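# Move the notchless milled part onto station B's infeed

## Task

Vise stations A, B and C sit along the track, with A toward -y and C toward +y. Each station's outfeed tray holds two milled parts, six in all. Exactly one part has long pocket walls without a notch. Identify it and place it fully on station B's infeed plate, pocket up or pocket down, not resting on the plate's pins (touching them is not required). The other five parts must stay roughly in place, lying flat with the same side up. The result must hold by itself with no help from the robot. Finally open the gripper and move the arm away.

## Robot and tools

Robot: one Doosan M1013 arm with a Robotiq 2F-140 two-finger gripper, mounted on a carriage that runs on a floor rail along y. There is one arm, so each row of numbers commands that arm alone. Rows never move the carriage; it has its own device, rail.

Scene frame: fixed to the table. Table top is z = 0 with +z up. The track lies along y at x = 0, and y = 0 matches rail position_m 0. The table starts at x = 0.31 m. The arm base is at x = 0, y roughly equal to position_m, z = 0.03 m, facing +x. Station A is at the -y end, C at the +y end, B between them.

Gripper frame: fingers point along the gripper's +z, and they open and close along its y axis. end_effector_position is the point between the pads when closed. Closed fingertips extend about 33 mm past it, fully open about 9 mm. Closing pushes the tips roughly 24 mm further out, so keep that clearance above a surface before squeezing.

Tool execute_actions(actions): a list of actions run one after another. Every call returns robot state and a cam_wrist image (504x504, fisheye). An empty list only reports state. An action may contain "rows", "steps", "until" and "rail".
- rows: up to 15 rows, each lasting one control step (1/30 s). Each row is 9 numbers, all in [-1, 1]: dx, dy, dz, rx, ry, rz, position, force_limit, speed.
- dx, dy, dz, rx, ry, rz are an offset, not a pose: a target relative to the gripper's measured pose at the start of that action, expressed in the gripper's own axes. Every row in an action is measured from that same starting pose, not from the row before. Scale: 1.0 equals 0.6 m for translation or 180 degrees for rotation; rx, ry, rz form a single rotation vector. For the first action of a call, the starting pose is the last one reported in this scene.
- position is an absolute finger command: +1 fully open (140 mm), about -0.8 where pads touch, -1 closes until blocked. force_limit: -1 about 14 N, 0 about 60 N, +1 about 107 N (for parts up to 40 mm wide). speed: -1 about 30 mm/s, 0 about 140, +1 about 250.
- steps: 1 to 450, default 15, and never fewer than the number of rows. After the rows run out, the arm keeps heading to the last row's target and the gripper keeps its last command, so long moves need more steps.
- until: stops the action early at the first step where all conditions hold; the robot is not halted. Form {"<device>": {"<field>": value}}; numbers require a comparison list like [">=", 0.5] with "=", "!=", "<", "<=", ">" or ">=". {"all": {"status": "ended"}} is true when no status reads moving; {"any": {"status": "ended"}} when some motion that was running in the action has finished.
- rail: {"rail": {"position_m": p}} with p an absolute carriage place in metres, -2 to 2; optional "speed_m_s" 0.01 to 1 (starts at 1, persists). {"rail": {"stop": true}} halts it. Then wait, e.g. {"steps": n, "until": {"rail": {"position_status": ["!=", "moving"]}}}. Let it arrive (within 1.4 mm) before aiming the gripper at a scene point or ending the scene. It accelerates and brakes at 2 m/s2. Any invalid value or unknown name rejects the whole call.

Motion limits: each step the commanded pose is clipped to 70 mm and 16 degrees from the measured one; damped IK favours position over orientation. If a move is cut short, send the remainder in the next action rather than relying on the hold. Ramp offsets gradually (adding 0.01 per row is 6 mm per step) so held parts are not shaken out.

Result lines: end_effector_position (m) and end_effector_quat_wxyz in the scene frame, plus velocities; printed position may be off, more at long reach. Hand target is where the controller is heading. Joint positions/velocities: rail, waist, shoulder, elbow, forearm roll, wrist pitch, wrist roll. Joint torques follow the same order minus the rail. "pose unreachable" means the clearance check altered or blocked the target; not a fault, later actions still run. object_status: 0 moving, 1 blocked while opening, 2 blocked while closing (a grasp), 3 reached target or pads met. position_measured is in counts: 3 open, 230 pads touching. To squeeze harder while at 2, raise force_limit and change position slightly (-1 to -0.98). Rail reports position_m, position_status (moving, done, contact_stop, time_out, stopped, stopped_with_arm) and position_answer (taken, not_taken; resend if not_taken). After contact_stop re-read position once steady; after time_out look for an obstruction; after stopped_with_arm send followable rows, then resend position_m.

Tool zoom_image(camera, region): camera "cam_wrist", region [x0, y0, x1, y1] in pixels, at most 504 by 504; gives a finer look, useful for checking pocket walls for notches.
Tool read_manual(section): only licence texts; no motion.
Tool finished_scene(scene): give the current scene's integer; irreversible.

Avoid: contact torque at load limits (waist, shoulder 323; elbow 152; wrist joints 42.7 N m) or 144 N external force, which freezes the arm 10 s and drops the rest of the call. Prolonged holding heats motors (MOTOR HOT warning, then brakes). Occasional tugs on held parts or pushes on loose items can happen. Never drop or knock anything off the table; avoid slams and hard pushes. The robot keeps executing while you think.

Each tool is called as a command line: name --argument value for each argument, lists and objects as JSON in quotes; but a table of rows of numbers goes row by row, as --pt "numbers of a row", without its own name.

## Session

execute_actions --actions '[]'

Scene clock: 0.00 s.
end_effector_position=(+0.7366, +0.3800, +0.3402) position_measured=3 object_status=3 end_effector_quat_wxyz=(-0.282, +0.774, -0.008, -0.567) end_effector_velocity=(+0.000, +0.000, +0.000) end_effector_angular_velocity=(+0.000, +0.000, +0.000)
Joint positions: [-0.269  0.423  1.223  0.327  1.334  2.235  2.559]
Joint velocities: [0. 0. 0. 0. 0. 0. 0.]
Joint torques (N m, as the joint torque sensors report them, + toward a larger angle): no reading
Hand target: +0.737, +0.380, +0.340; -0.282, +0.774, -0.008, -0.567
rail: position_m=-0.269 position_m_goal=-0.269 speed_m_s=1.00 position_status=done position_answer=taken refusals=0

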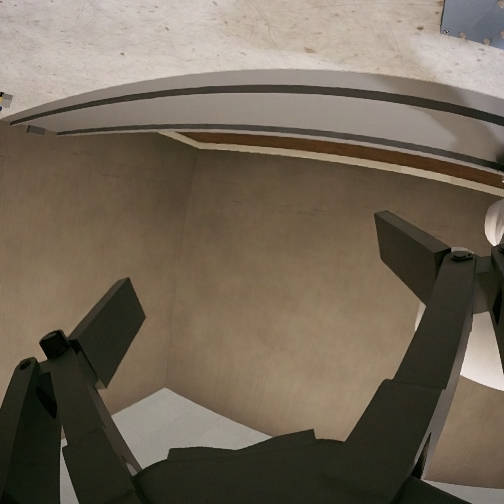

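execute_actions --actions '[{"rows":[[-0.623,0.692,-0.06,-0.194,0.391,-0.006,1,0,0]],"steps":120}]'

Scene clock: 7.77 s.
end_effector_position=(+0.4954, -0.0994, +0.4988) position_measured=3 object_status=3 end_effector_quat_wxyz=(-0.001, +1.000, -0.001, +0.000) end_effector_velocity=(+0.000, -0.000, +0.000) end_effector_angular_velocity=(+0.000, -0.000, -0.000)
Joint positions: [-0.269  0.262 -0.058  1.575  0.002  1.624  1.835]
Joint velocities: [ 0. -0. -0. -0.  0. -0.  0.]
Joint torques (N m, as the joint torque sensors report them, + toward a larger angle): [  2.49 -32.24 -43.08   4.35   0.17  -0.7 ]
Hand target: +0.495, -0.099, +0.499; -0.001, +1.000, -0.001, +0.000
Off the commanded pose: 0.001 m, 0 deg.
rail: position_m=-0.269 position_m_goal=-0.269 speed_m_s=1.00 position_status=done position_answer=taken refusals=0

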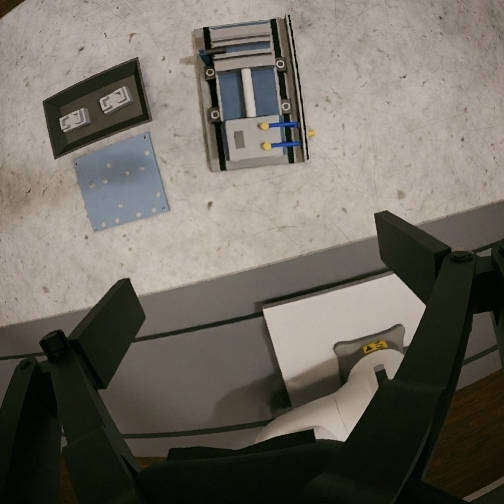

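zoom_image --camera "cam_wrist" --region '[30,40,190,240]'

execute_actions --actions '[{"rows":[[0.25,-0.45,0.3,0,0,0,1,0,0]],"steps":50}]'

Region (30, 40, 190, 240) of cam_wrist's 504x504 image, scaled by 2.520, with more detail than that image has; it fills the left 403 columns of this view, and the rest is white.

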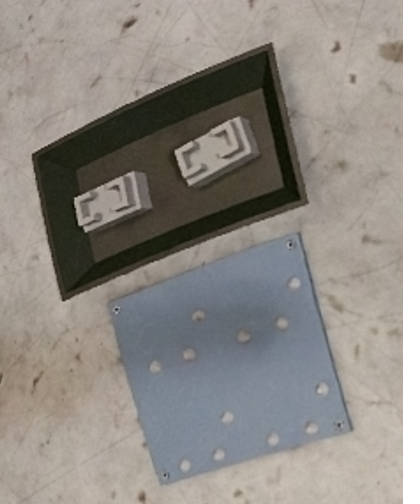

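Scene clock: 10.53 s.
end_effector_position=(+0.6461, +0.1707, +0.3197) position_measured=3 object_status=3 end_effector_quat_wxyz=(-0.001, +1.000, -0.001, -0.000) end_effector_velocity=(+0.000, -0.000, -0.000) end_effector_angular_velocity=(-0.000, +0.000, -0.000)
Joint positions: [-0.269  0.552  0.382  1.379  0.002  1.38   2.124]
Joint velocities: [-0.  0.  0. -0. -0.  0.  0.]
Joint torques (N m, as the joint torque sensors report them, + toward a larger angle): [  5.09 -74.09 -41.43   4.54   0.17  -0.77]
Hand target: +0.646, +0.171, +0.320; -0.001, +1.000, -0.001, -0.000
Off the commanded pose: 0.000 m, 0 deg.
rail: position_m=-0.269 position_m_goal=-0.269 speed_m_s=1.00 position_status=done position_answer=taken refusals=0

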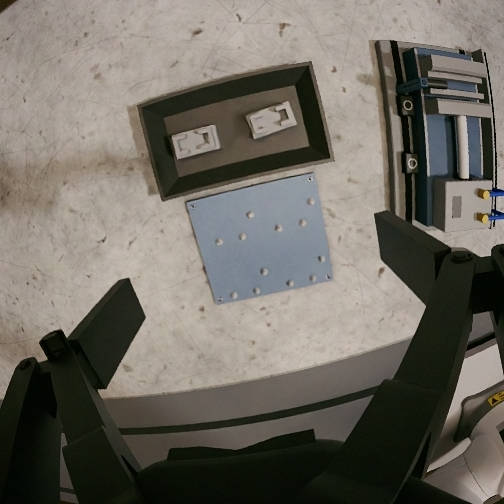

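zoom_image --camera "cam_wrist" --region '[130,50,350,310]'

execute_actions --actions '[{"rows":[[0,0,-0.2,0,0,0,1,0,0]],"rail":{"position_m":0.9},"steps":150,"until":{"rail":{"position_status":["!=","moving"]}}}]'

Region (130, 50, 350, 310) of cam_wrist's 504x504 image, scaled by 1.938, with more detail than that image has; it fills the left 426 columns of this view, and the rest is white.

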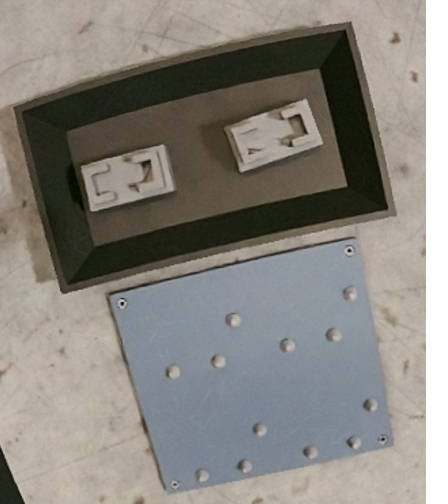

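Scene clock: 13.57 s.
end_effector_position=(+0.6460, +1.3398, +0.4397) position_measured=3 object_status=3 end_effector_quat_wxyz=(-0.001, +1.000, -0.001, -0.000) end_effector_velocity=(-0.000, -0.010, +0.002) end_effector_angular_velocity=(+0.000, -0.002, -0.000)
Joint positions: [0.901 0.552 0.364 1.188 0.002 1.588 2.124]
Joint velocities: [-0.01  -0.    -0.002 -0.    -0.001 -0.     0.   ]
Joint torques (N m, as the joint torque sensors report them, + toward a larger angle): [ -2.79 -80.45 -42.49   3.93   0.28  -0.42]
Hand target: +0.646, +1.339, +0.440; -0.001, +1.000, -0.001, -0.000
Off the commanded pose: 0.000 m, 0 deg.
rail: position_m=0.901 position_m_goal=0.900 speed_m_s=1.00 position_status=done position_answer=taken refusals=0

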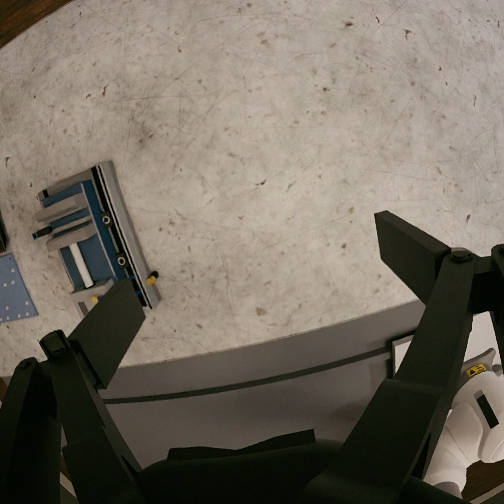

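execute_actions --actions '[{"rows":[[-0.1,0,0.15,0,0,0,1,0,0]],"rail":{"position_m":1.5},"steps":150,"until":{"rail":{"position_status":["!=","moving"]}}}]'

Scene clock: 16.90 s.
end_effector_position=(+0.5861, +1.9401, +0.3495) position_measured=3 object_status=3 end_effector_quat_wxyz=(-0.001, +1.000, -0.001, -0.000) end_effector_velocity=(+0.002, -0.016, -0.000) end_effector_angular_velocity=(-0.003, -0.001, -0.004)
Joint positions: [1.501 0.595 0.295 1.444 0.002 1.401 2.167]
Joint velocities: [-0.012 -0.004 -0.001  0.002 -0.003 -0.     0.   ]
Joint torques (N m, as the joint torque sensors report them, + toward a larger angle): [ -3.56 -72.96 -42.09   4.44   0.34  -0.68]
Hand target: +0.586, +1.939, +0.350; -0.001, +1.000, -0.001, -0.000
Off the commanded pose: 0.000 m, 0 deg.
rail: position_m=1.501 position_m_goal=1.500 speed_m_s=1.00 position_status=done position_answer=taken refusals=0

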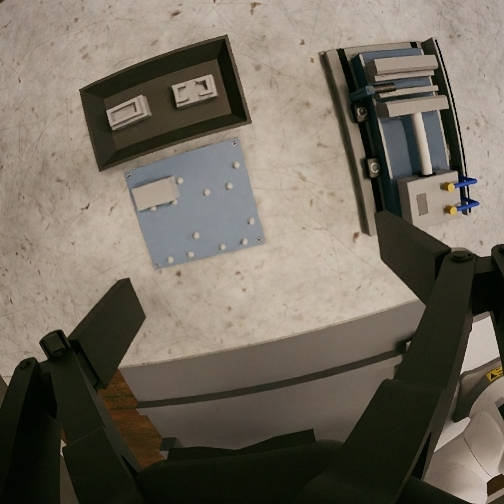

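zoom_image --camera "cam_wrist" --region '[70,30,270,230]'

Region (70, 30, 270, 230) of cam_wrist's 504x504 image, scaled by 2.520, with more detail than that image has.

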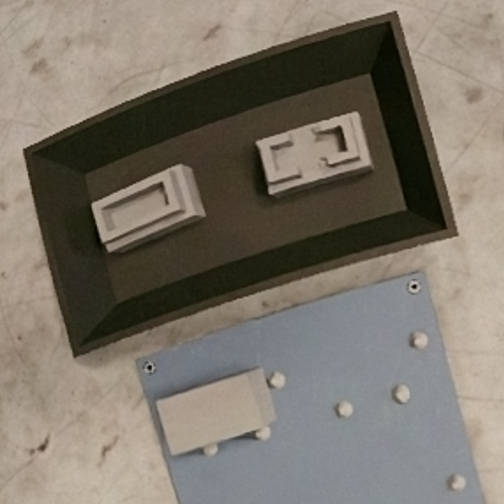

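execute_actions --actions '[{"rows":[[0.28,0.3,0.25,0,0,-0.5,0.2,0,0]],"rail":{"position_m":1.8},"steps":60}]'

Scene clock: 25.27 s.
end_effector_position=(+0.7539, +2.0597, +0.1993) position_measured=104 object_status=3 end_effector_quat_wxyz=(-0.001, +0.708, +0.706, +0.001) end_effector_velocity=(+0.000, -0.000, -0.000) end_effector_angular_velocity=(-0.000, +0.000, -0.000)
Joint positions: [1.8   0.287 0.462 1.485 0.002 1.194 0.288]
Joint velocities: [ 0. -0.  0. -0.  0.  0.  0.]
Joint torques (N m, as the joint torque sensors report them, + toward a larger angle): [  5.19 -76.85 -39.03   4.11  -0.27  -1.06]
Hand target: +0.754, +2.060, +0.199; -0.001, +0.708, +0.706, +0.001
Off the commanded pose: 0.000 m, 0 deg.
rail: position_m=1.800 position_m_goal=1.800 speed_m_s=1.00 position_status=done position_answer=taken refusals=0

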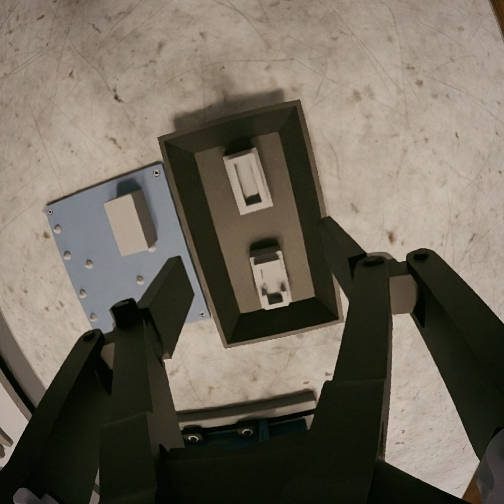

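execute_actions --actions '[{"rows":[[0.05,0.017,0.16,0,0,0,0.1,0,0]],"steps":25}]'

Scene clock: 27.80 s.
end_effector_position=(+0.7643, +2.0898, +0.1034) position_measured=117 object_status=3 end_effector_quat_wxyz=(-0.001, +0.708, +0.706, +0.001) end_effector_velocity=(-0.000, -0.000, -0.000) end_effector_angular_velocity=(-0.000, +0.000, +0.000)
Joint positions: [1.8   0.319 0.558 1.522 0.002 1.061 0.32 ]
Joint velocities: [ 0.  0.  0. -0. -0.  0.  0.]
Joint torques (N m, as the joint torque sensors report them, + toward a larger angle): [  5.03 -85.75 -36.51   3.77  -0.14  -0.94]
Hand target: +0.764, +2.090, +0.103; -0.001, +0.708, +0.706, +0.001
Off the commanded pose: 0.000 m, 0 deg.
rail: position_m=1.800 position_m_goal=1.800 speed_m_s=1.00 position_status=done position_answer=taken refusals=0

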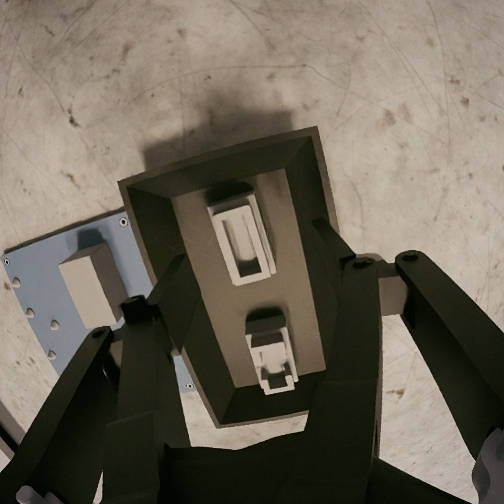

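execute_actions --actions '[{"rows":[[-0.007,-0.015,0.005,0,0,0,0.0,0,0]],"steps":8},{"rows":[[0,0,0.055,0,0,0,0.0,0,0]],"steps":15}]'

Scene clock: 30.93 s.
end_effector_position=(+0.7554, +2.0856, +0.0674) position_measured=129 object_status=3 end_effector_quat_wxyz=(-0.001, +0.708, +0.706, +0.001) end_effector_velocity=(+0.000, +0.000, -0.000) end_effector_angular_velocity=(+0.000, +0.000, -0.000)
Joint positions: [1.8   0.318 0.574 1.569 0.002 0.997 0.319]
Joint velocities: [ 0. -0.  0. -0.  0. -0. -0.]
Joint torques (N m, as the joint torque sensors report them, + toward a larger angle): [  4.65 -85.19 -35.24   3.88   0.    -0.53]
Hand target: +0.755, +2.086, +0.067; -0.001, +0.708, +0.706, +0.001
Off the commanded pose: 0.000 m, 0 deg.
rail: position_m=1.800 position_m_goal=1.800 speed_m_s=1.00 position_status=done position_answer=taken refusals=0

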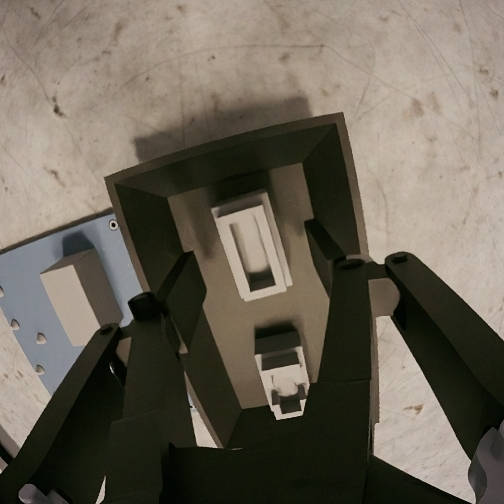

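execute_actions --actions '[{"rows":[[0,0,0.036,0,0,0,0.0,0,0]],"steps":12},{"rows":[[0,0,0,0,0,0,-1,0.3,-0.3]],"steps":22}]'

Scene clock: 33.40 s.
end_effector_position=(+0.7555, +2.0858, +0.0461) position_measured=185 object_status=2 end_effector_quat_wxyz=(-0.001, +0.708, +0.706, +0.001) end_effector_velocity=(-0.000, -0.000, -0.000) end_effector_angular_velocity=(-0.000, +0.001, +0.000)
Joint positions: [1.8   0.318 0.594 1.582 0.002 0.965 0.319]
Joint velocities: [ 0.    -0.     0.     0.001  0.    -0.    -0.   ]
Joint torques (N m, as the joint torque sensors report them, + toward a larger angle): [  2.99 -52.02  -9.59   3.43   2.09  -0.74]
Hand target: +0.755, +2.086, +0.046; -0.001, +0.708, +0.706, +0.001
Off the commanded pose: 0.000 m, 0 deg.
rail: position_m=1.800 position_m_goal=1.800 speed_m_s=1.00 position_status=done position_answer=taken refusals=0

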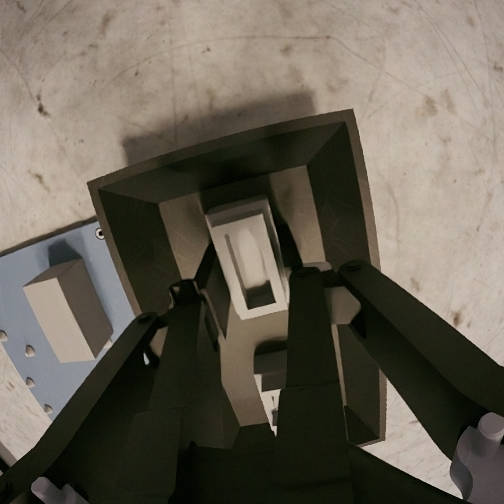

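execute_actions --actions '[{"rows":[[0,0,-0.004,0,0,0,-0.25,0.3,-0.3]],"steps":10},{"rows":[[0,0,-0.016,0,0,0,-0.25,0.3,-0.3]],"steps":10},{"rows":[[0,0,0,0,0,0,-1,0.5,-0.3]],"steps":15},{"rows":[[0,0,-0.01,0,0,0,-1,0.5,0],[0,0,-0.03,0,0,0,-1,0.5,0],[0,0,-0.06,0,0,0,-1,0.5,0],[0,0,-0.09,0,0,0,-1,0.5,0],[0,0,-0.12,0,0,0,-1,0.5,0],[0,0,-0.16,0,0,0,-1,0.5,0],[0,0,-0.2,0,0,0,-1,0.5,0],[0,-0.05,-0.25,0,0,0,-1,0.5,0],[0,-0.1,-0.3,0,0,0,-1,0.5,0],[0,-0.2,-0.35,0,0,0,-1,0.5,0],[0,-0.358,-0.4,0,0,0,-1,0.5,0]],"steps":35}]'

execute_actions --actions '[{"rail":{"position_m":-0.065},"steps":150,"until":{"rail":{"position_status":["!=","moving"]}}},{"rows":[[0,0,0.05,0,0,0,-1,0.5,0],[0,0,0.1,0,0,0,-1,0.5,0],[0,0,0.15,0,0,0,-1,0.5,0],[0,0,0.22,0,0,0,-1,0.5,0]],"steps":22}]'

Scene clock: 40.90 s.
end_effector_position=(+0.5403, +2.0855, +0.2974) position_measured=186 object_status=2 end_effector_quat_wxyz=(-0.001, +0.708, +0.706, +0.001) end_effector_velocity=(-0.000, +0.000, +0.001) end_effector_angular_velocity=(+0.000, -0.001, +0.000)
Joint positions: [1.8   0.428 0.124 1.752 0.002 1.265 0.43 ]
Joint velocities: [ 0.     0.    -0.001  0.    -0.     0.     0.   ]
Joint torques (N m, as the joint torque sensors report them, + toward a larger angle): [  1.58 -52.48 -42.16   4.31   0.32  -0.94]
Hand target: +0.540, +2.085, +0.297; -0.001, +0.708, +0.706, +0.001
Off the commanded pose: 0.001 m, 0 deg.
rail: position_m=1.800 position_m_goal=1.800 speed_m_s=1.00 position_status=done position_answer=taken refusals=0

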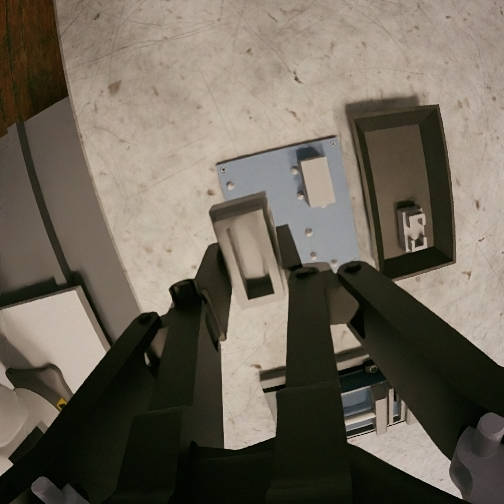

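Scene clock: 44.00 s.
end_effector_position=(+0.5405, +0.2206, +0.1655) position_measured=186 object_status=2 end_effector_quat_wxyz=(-0.001, +0.708, +0.706, +0.001) end_effector_velocity=(-0.000, +0.000, -0.000) end_effector_angular_velocity=(+0.000, +0.000, -0.000)
Joint positions: [-0.065  0.429  0.215  1.902  0.002  1.024  0.429]
Joint velocities: [ 0. -0.  0.  0.  0. -0. -0.]
Joint torques (N m, as the joint torque sensors report them, + toward a larger angle): [  6.25 -54.67 -36.91   3.41  -0.01  -0.46]
Hand target: +0.540, +0.221, +0.166; -0.001, +0.708, +0.706, +0.001
Off the commanded pose: 0.000 m, 0 deg.
rail: position_m=-0.065 position_m_goal=-0.065 speed_m_s=1.00 position_status=done position_answer=taken refusals=0

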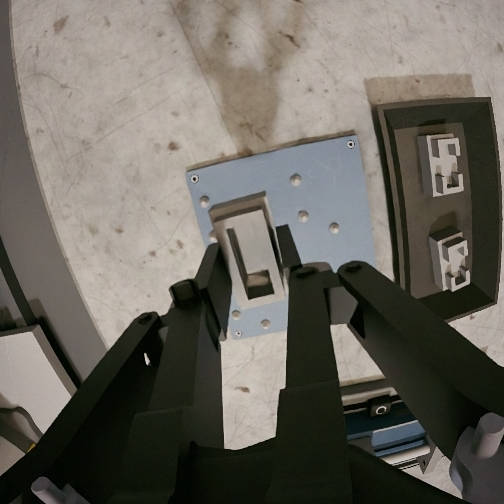

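execute_actions --actions '[{"rows":[[0.004,0,0.04,0,0,0,-1,0.5,0],[0.005,0,0.08,0,0,0,-1,0.5,0],[0.005,0,0.13,0,0,0,-1,0.5,0]],"steps":18}]'

Scene clock: 47.70 s.
end_effector_position=(+0.5406, +0.2238, +0.0876) position_measured=186 object_status=2 end_effector_quat_wxyz=(-0.001, +0.708, +0.706, +0.001) end_effector_velocity=(+0.000, -0.000, -0.000) end_effector_angular_velocity=(-0.000, +0.000, +0.000)
Joint positions: [-0.065  0.433  0.295  1.965  0.003  0.88   0.434]
Joint velocities: [ 0. -0.  0. -0. -0. -0.  0.]
Joint torques (N m, as the joint torque sensors report them, + toward a larger angle): [  1.34 -59.48 -33.87   3.26  -0.24  -0.46]
Hand target: +0.541, +0.224, +0.088; -0.001, +0.708, +0.706, +0.001
Off the commanded pose: 0.000 m, 0 deg.
rail: position_m=-0.065 position_m_goal=-0.065 speed_m_s=1.00 position_status=done position_answer=taken refusals=0

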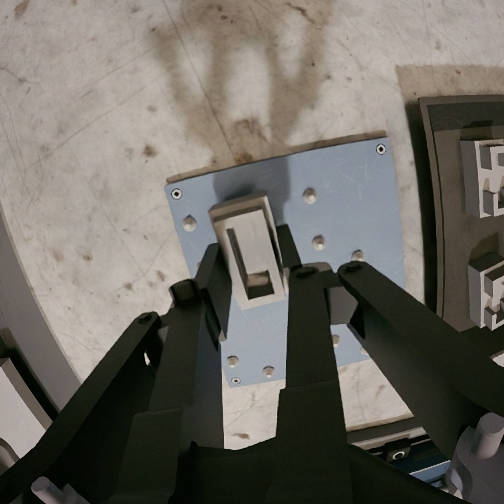

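execute_actions --actions '[{"rows":[[0.014,0.005,0.005,0,0,0,-1,0.5,0]],"steps":8},{"rows":[[0,0,0.015,0,0,0,-1,0.5,0],[0,0,0.03,0,0,0,-1,0.5,0]],"steps":12}]'

Scene clock: 51.30 s.
end_effector_position=(+0.5437, +0.2323, +0.0667) position_measured=186 object_status=2 end_effector_quat_wxyz=(-0.001, +0.708, +0.706, +0.001) end_effector_velocity=(-0.000, -0.000, -0.000) end_effector_angular_velocity=(-0.000, +0.000, -0.000)
Joint positions: [-0.065  0.444  0.328  1.967  0.002  0.846  0.444]
Joint velocities: [ 0. -0. -0.  0. -0. -0.  0.]
Joint torques (N m, as the joint torque sensors report them, + toward a larger angle): [  6.85 -63.66 -33.23   3.3   -0.1   -0.8 ]
Hand target: +0.544, +0.232, +0.067; -0.001, +0.708, +0.706, +0.001
Off the commanded pose: 0.000 m, 0 deg.
rail: position_m=-0.065 position_m_goal=-0.065 speed_m_s=1.00 position_status=done position_answer=taken refusals=0

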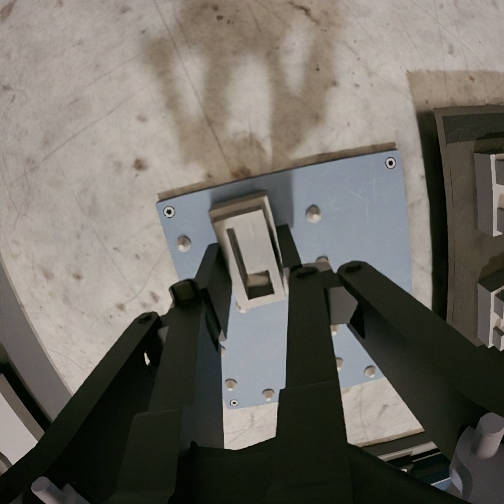

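execute_actions --actions '[{"rows":[[0,0,0.005,0,0,0,-1,0.5,0],[0,0,0.012,0,0,0,-1,0.5,0]],"steps":12}]'

zoom_image --camera "cam_wrist" --region '[140,140,360,360]'

Scene clock: 52.87 s.
end_effector_position=(+0.5437, +0.2323, +0.0595) position_measured=186 object_status=2 end_effector_quat_wxyz=(-0.001, +0.708, +0.706, +0.001) end_effector_velocity=(+0.000, +0.000, +0.000) end_effector_angular_velocity=(+0.000, -0.000, -0.000)
Joint positions: [-0.065  0.444  0.336  1.972  0.003  0.832  0.444]
Joint velocities: [ 0.  0.  0.  0.  0. -0. -0.]
Joint torques (N m, as the joint torque sensors report them, + toward a larger angle): [  3.5  -61.75 -32.95   3.42  -0.32  -0.3 ]
Hand target: +0.544, +0.232, +0.059; -0.001, +0.708, +0.706, +0.001
Off the commanded pose: 0.000 m, 0 deg.
rail: position_m=-0.065 position_m_goal=-0.065 speed_m_s=1.00 position_status=done position_answer=taken refusals=0

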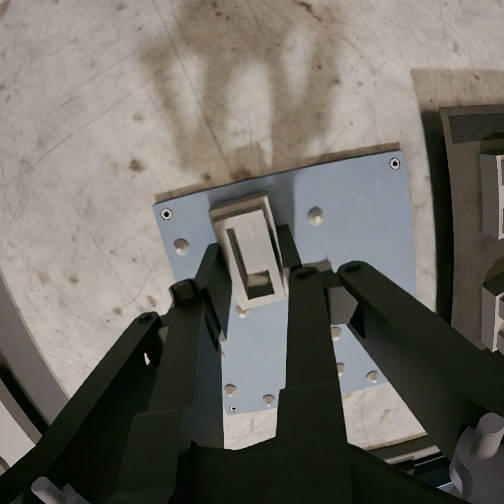

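Region (140, 140, 360, 360) of cam_wrist's 504x504 image, scaled by 2.291, with more detail than that image has.

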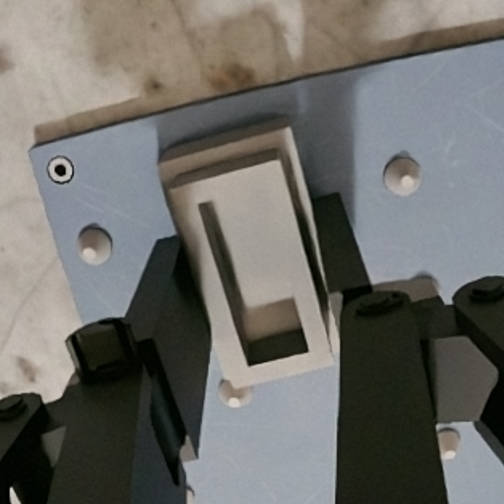

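Clear of the pin; not yet in contact.

execute_actions --actions '[{"rows":[[0,0,0.004,0,0,0,-1,0.5,0],[0,0,0.008,0,0,0,-1,0.5,0]],"steps":10}]'

Scene clock: 54.07 s.
end_effector_position=(+0.5437, +0.2323, +0.0547) position_measured=186 object_status=2 end_effector_quat_wxyz=(-0.001, +0.708, +0.706, +0.001) end_effector_velocity=(-0.000, -0.000, -0.000) end_effector_angular_velocity=(-0.000, +0.000, -0.000)
Joint positions: [-0.065  0.444  0.342  1.975  0.002  0.824  0.444]
Joint velocities: [ 0. -0.  0.  0.  0. -0.  0.]
Joint torques (N m, as the joint torque sensors report them, + toward a larger angle): [  2.61 -61.39 -31.51   3.26  -0.3   -0.09]
Hand target: +0.544, +0.232, +0.055; -0.001, +0.708, +0.706, +0.001
Off the commanded pose: 0.000 m, 0 deg.
rail: position_m=-0.065 position_m_goal=-0.065 speed_m_s=1.00 position_status=done position_answer=taken refusals=0

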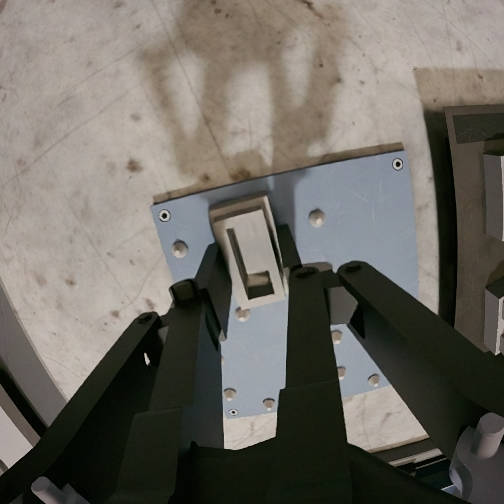

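execute_actions --actions '[{"rows":[[0,0,0.003,0,0,0,-1,0.5,0],[0,0,0.006,0,0,0,-1,0.5,0]],"steps":10}]'

Scene clock: 65.17 s.
end_effector_position=(+0.5438, +0.2324, +0.0531) position_measured=186 object_status=2 end_effector_quat_wxyz=(-0.001, +0.708, +0.706, +0.001) end_effector_velocity=(+0.000, -0.000, -0.000) end_effector_angular_velocity=(-0.000, +0.000, -0.000)
Joint positions: [-0.065  0.444  0.344  1.976  0.003  0.821  0.444]
Joint velocities: [ 0. -0.  0. -0. -0. -0.  0.]
Joint torques (N m, as the joint torque sensors report them, + toward a larger angle): [  3.66 -47.06 -25.97   2.8   -1.88  -0.77]
Hand target: +0.544, +0.232, +0.053; -0.001, +0.708, +0.706, +0.001
Off the commanded pose: 0.002 m, 0 deg.
FORCE FAULT: contact force on the arm reached its limit, and the arm stopped for 10 seconds. The contact can be on any part of the arm, not only on its tool. The arm's remaining commands of this call were not run. The arm holds still and accepts commands again. Move the arm away from the contact; if what it grips holds it there, let go first. Pushing or pulling that hard again can fault the arm again.
rail: position_m=-0.065 position_m_goal=-0.065 speed_m_s=1.00 position_status=done position_answer=taken refusals=0

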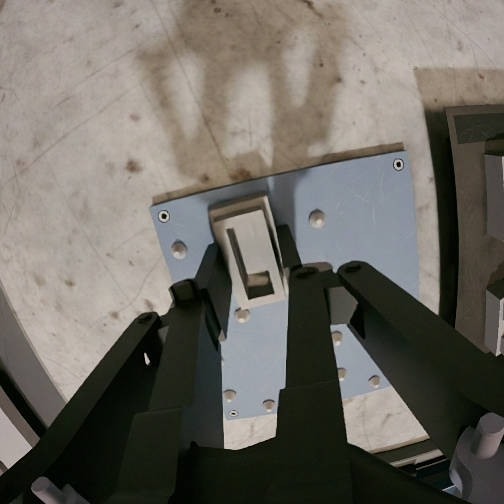

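The arm is very stiff, so that last push faulted it. Releasing now.

execute_actions --actions '[{"rows":[[0,0,0,0,0,0,-0.25,0,-0.5]],"steps":10},{"rows":[[0,0,-0.03,0,0,0,-0.25,0,0],[0,0,-0.08,0,0,0,-0.25,0,0],[0,0,-0.15,0,0,0,-0.25,0,0],[-0.1,0,-0.4,0,0,0,-0.25,0,0]],"steps":28}]'

Scene clock: 67.70 s.
end_effector_position=(+0.5434, +0.1719, +0.2929) position_measured=160 object_status=3 end_effector_quat_wxyz=(-0.001, +0.708, +0.706, +0.001) end_effector_velocity=(+0.000, +0.000, +0.000) end_effector_angular_velocity=(+0.000, -0.000, -0.000)
Joint positions: [-0.065  0.352  0.097  1.79   0.002  1.253  0.353]
Joint velocities: [ 0. -0. -0. -0.  0.  0. -0.]
Joint torques (N m, as the joint torque sensors report them, + toward a larger angle): [  2.58 -44.82 -40.43   4.56   0.28  -0.65]
Hand target: +0.543, +0.172, +0.293; -0.001, +0.708, +0.706, +0.001
Off the commanded pose: 0.000 m, 0 deg.
rail: position_m=-0.065 position_m_goal=-0.065 speed_m_s=1.00 position_status=done position_answer=taken refusals=0

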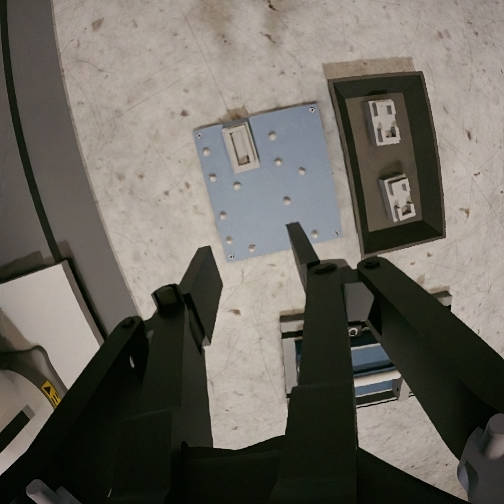

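zoom_image --camera "cam_wrist" --region '[180,90,300,210]'

Region (180, 90, 300, 210) of cam_wrist's 504x504 image, scaled by 4.200, with more detail than that image has.

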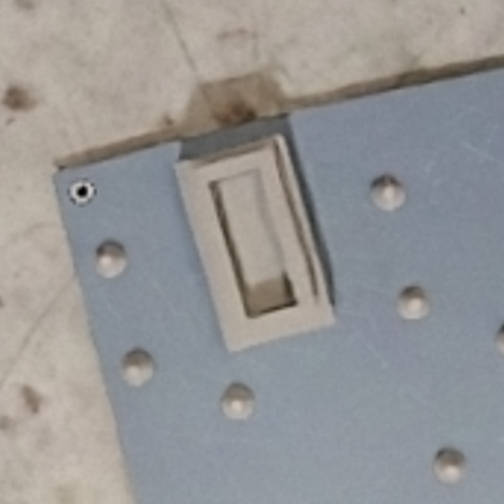

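finished_scene --scene 1

The scene is finished: the task was done.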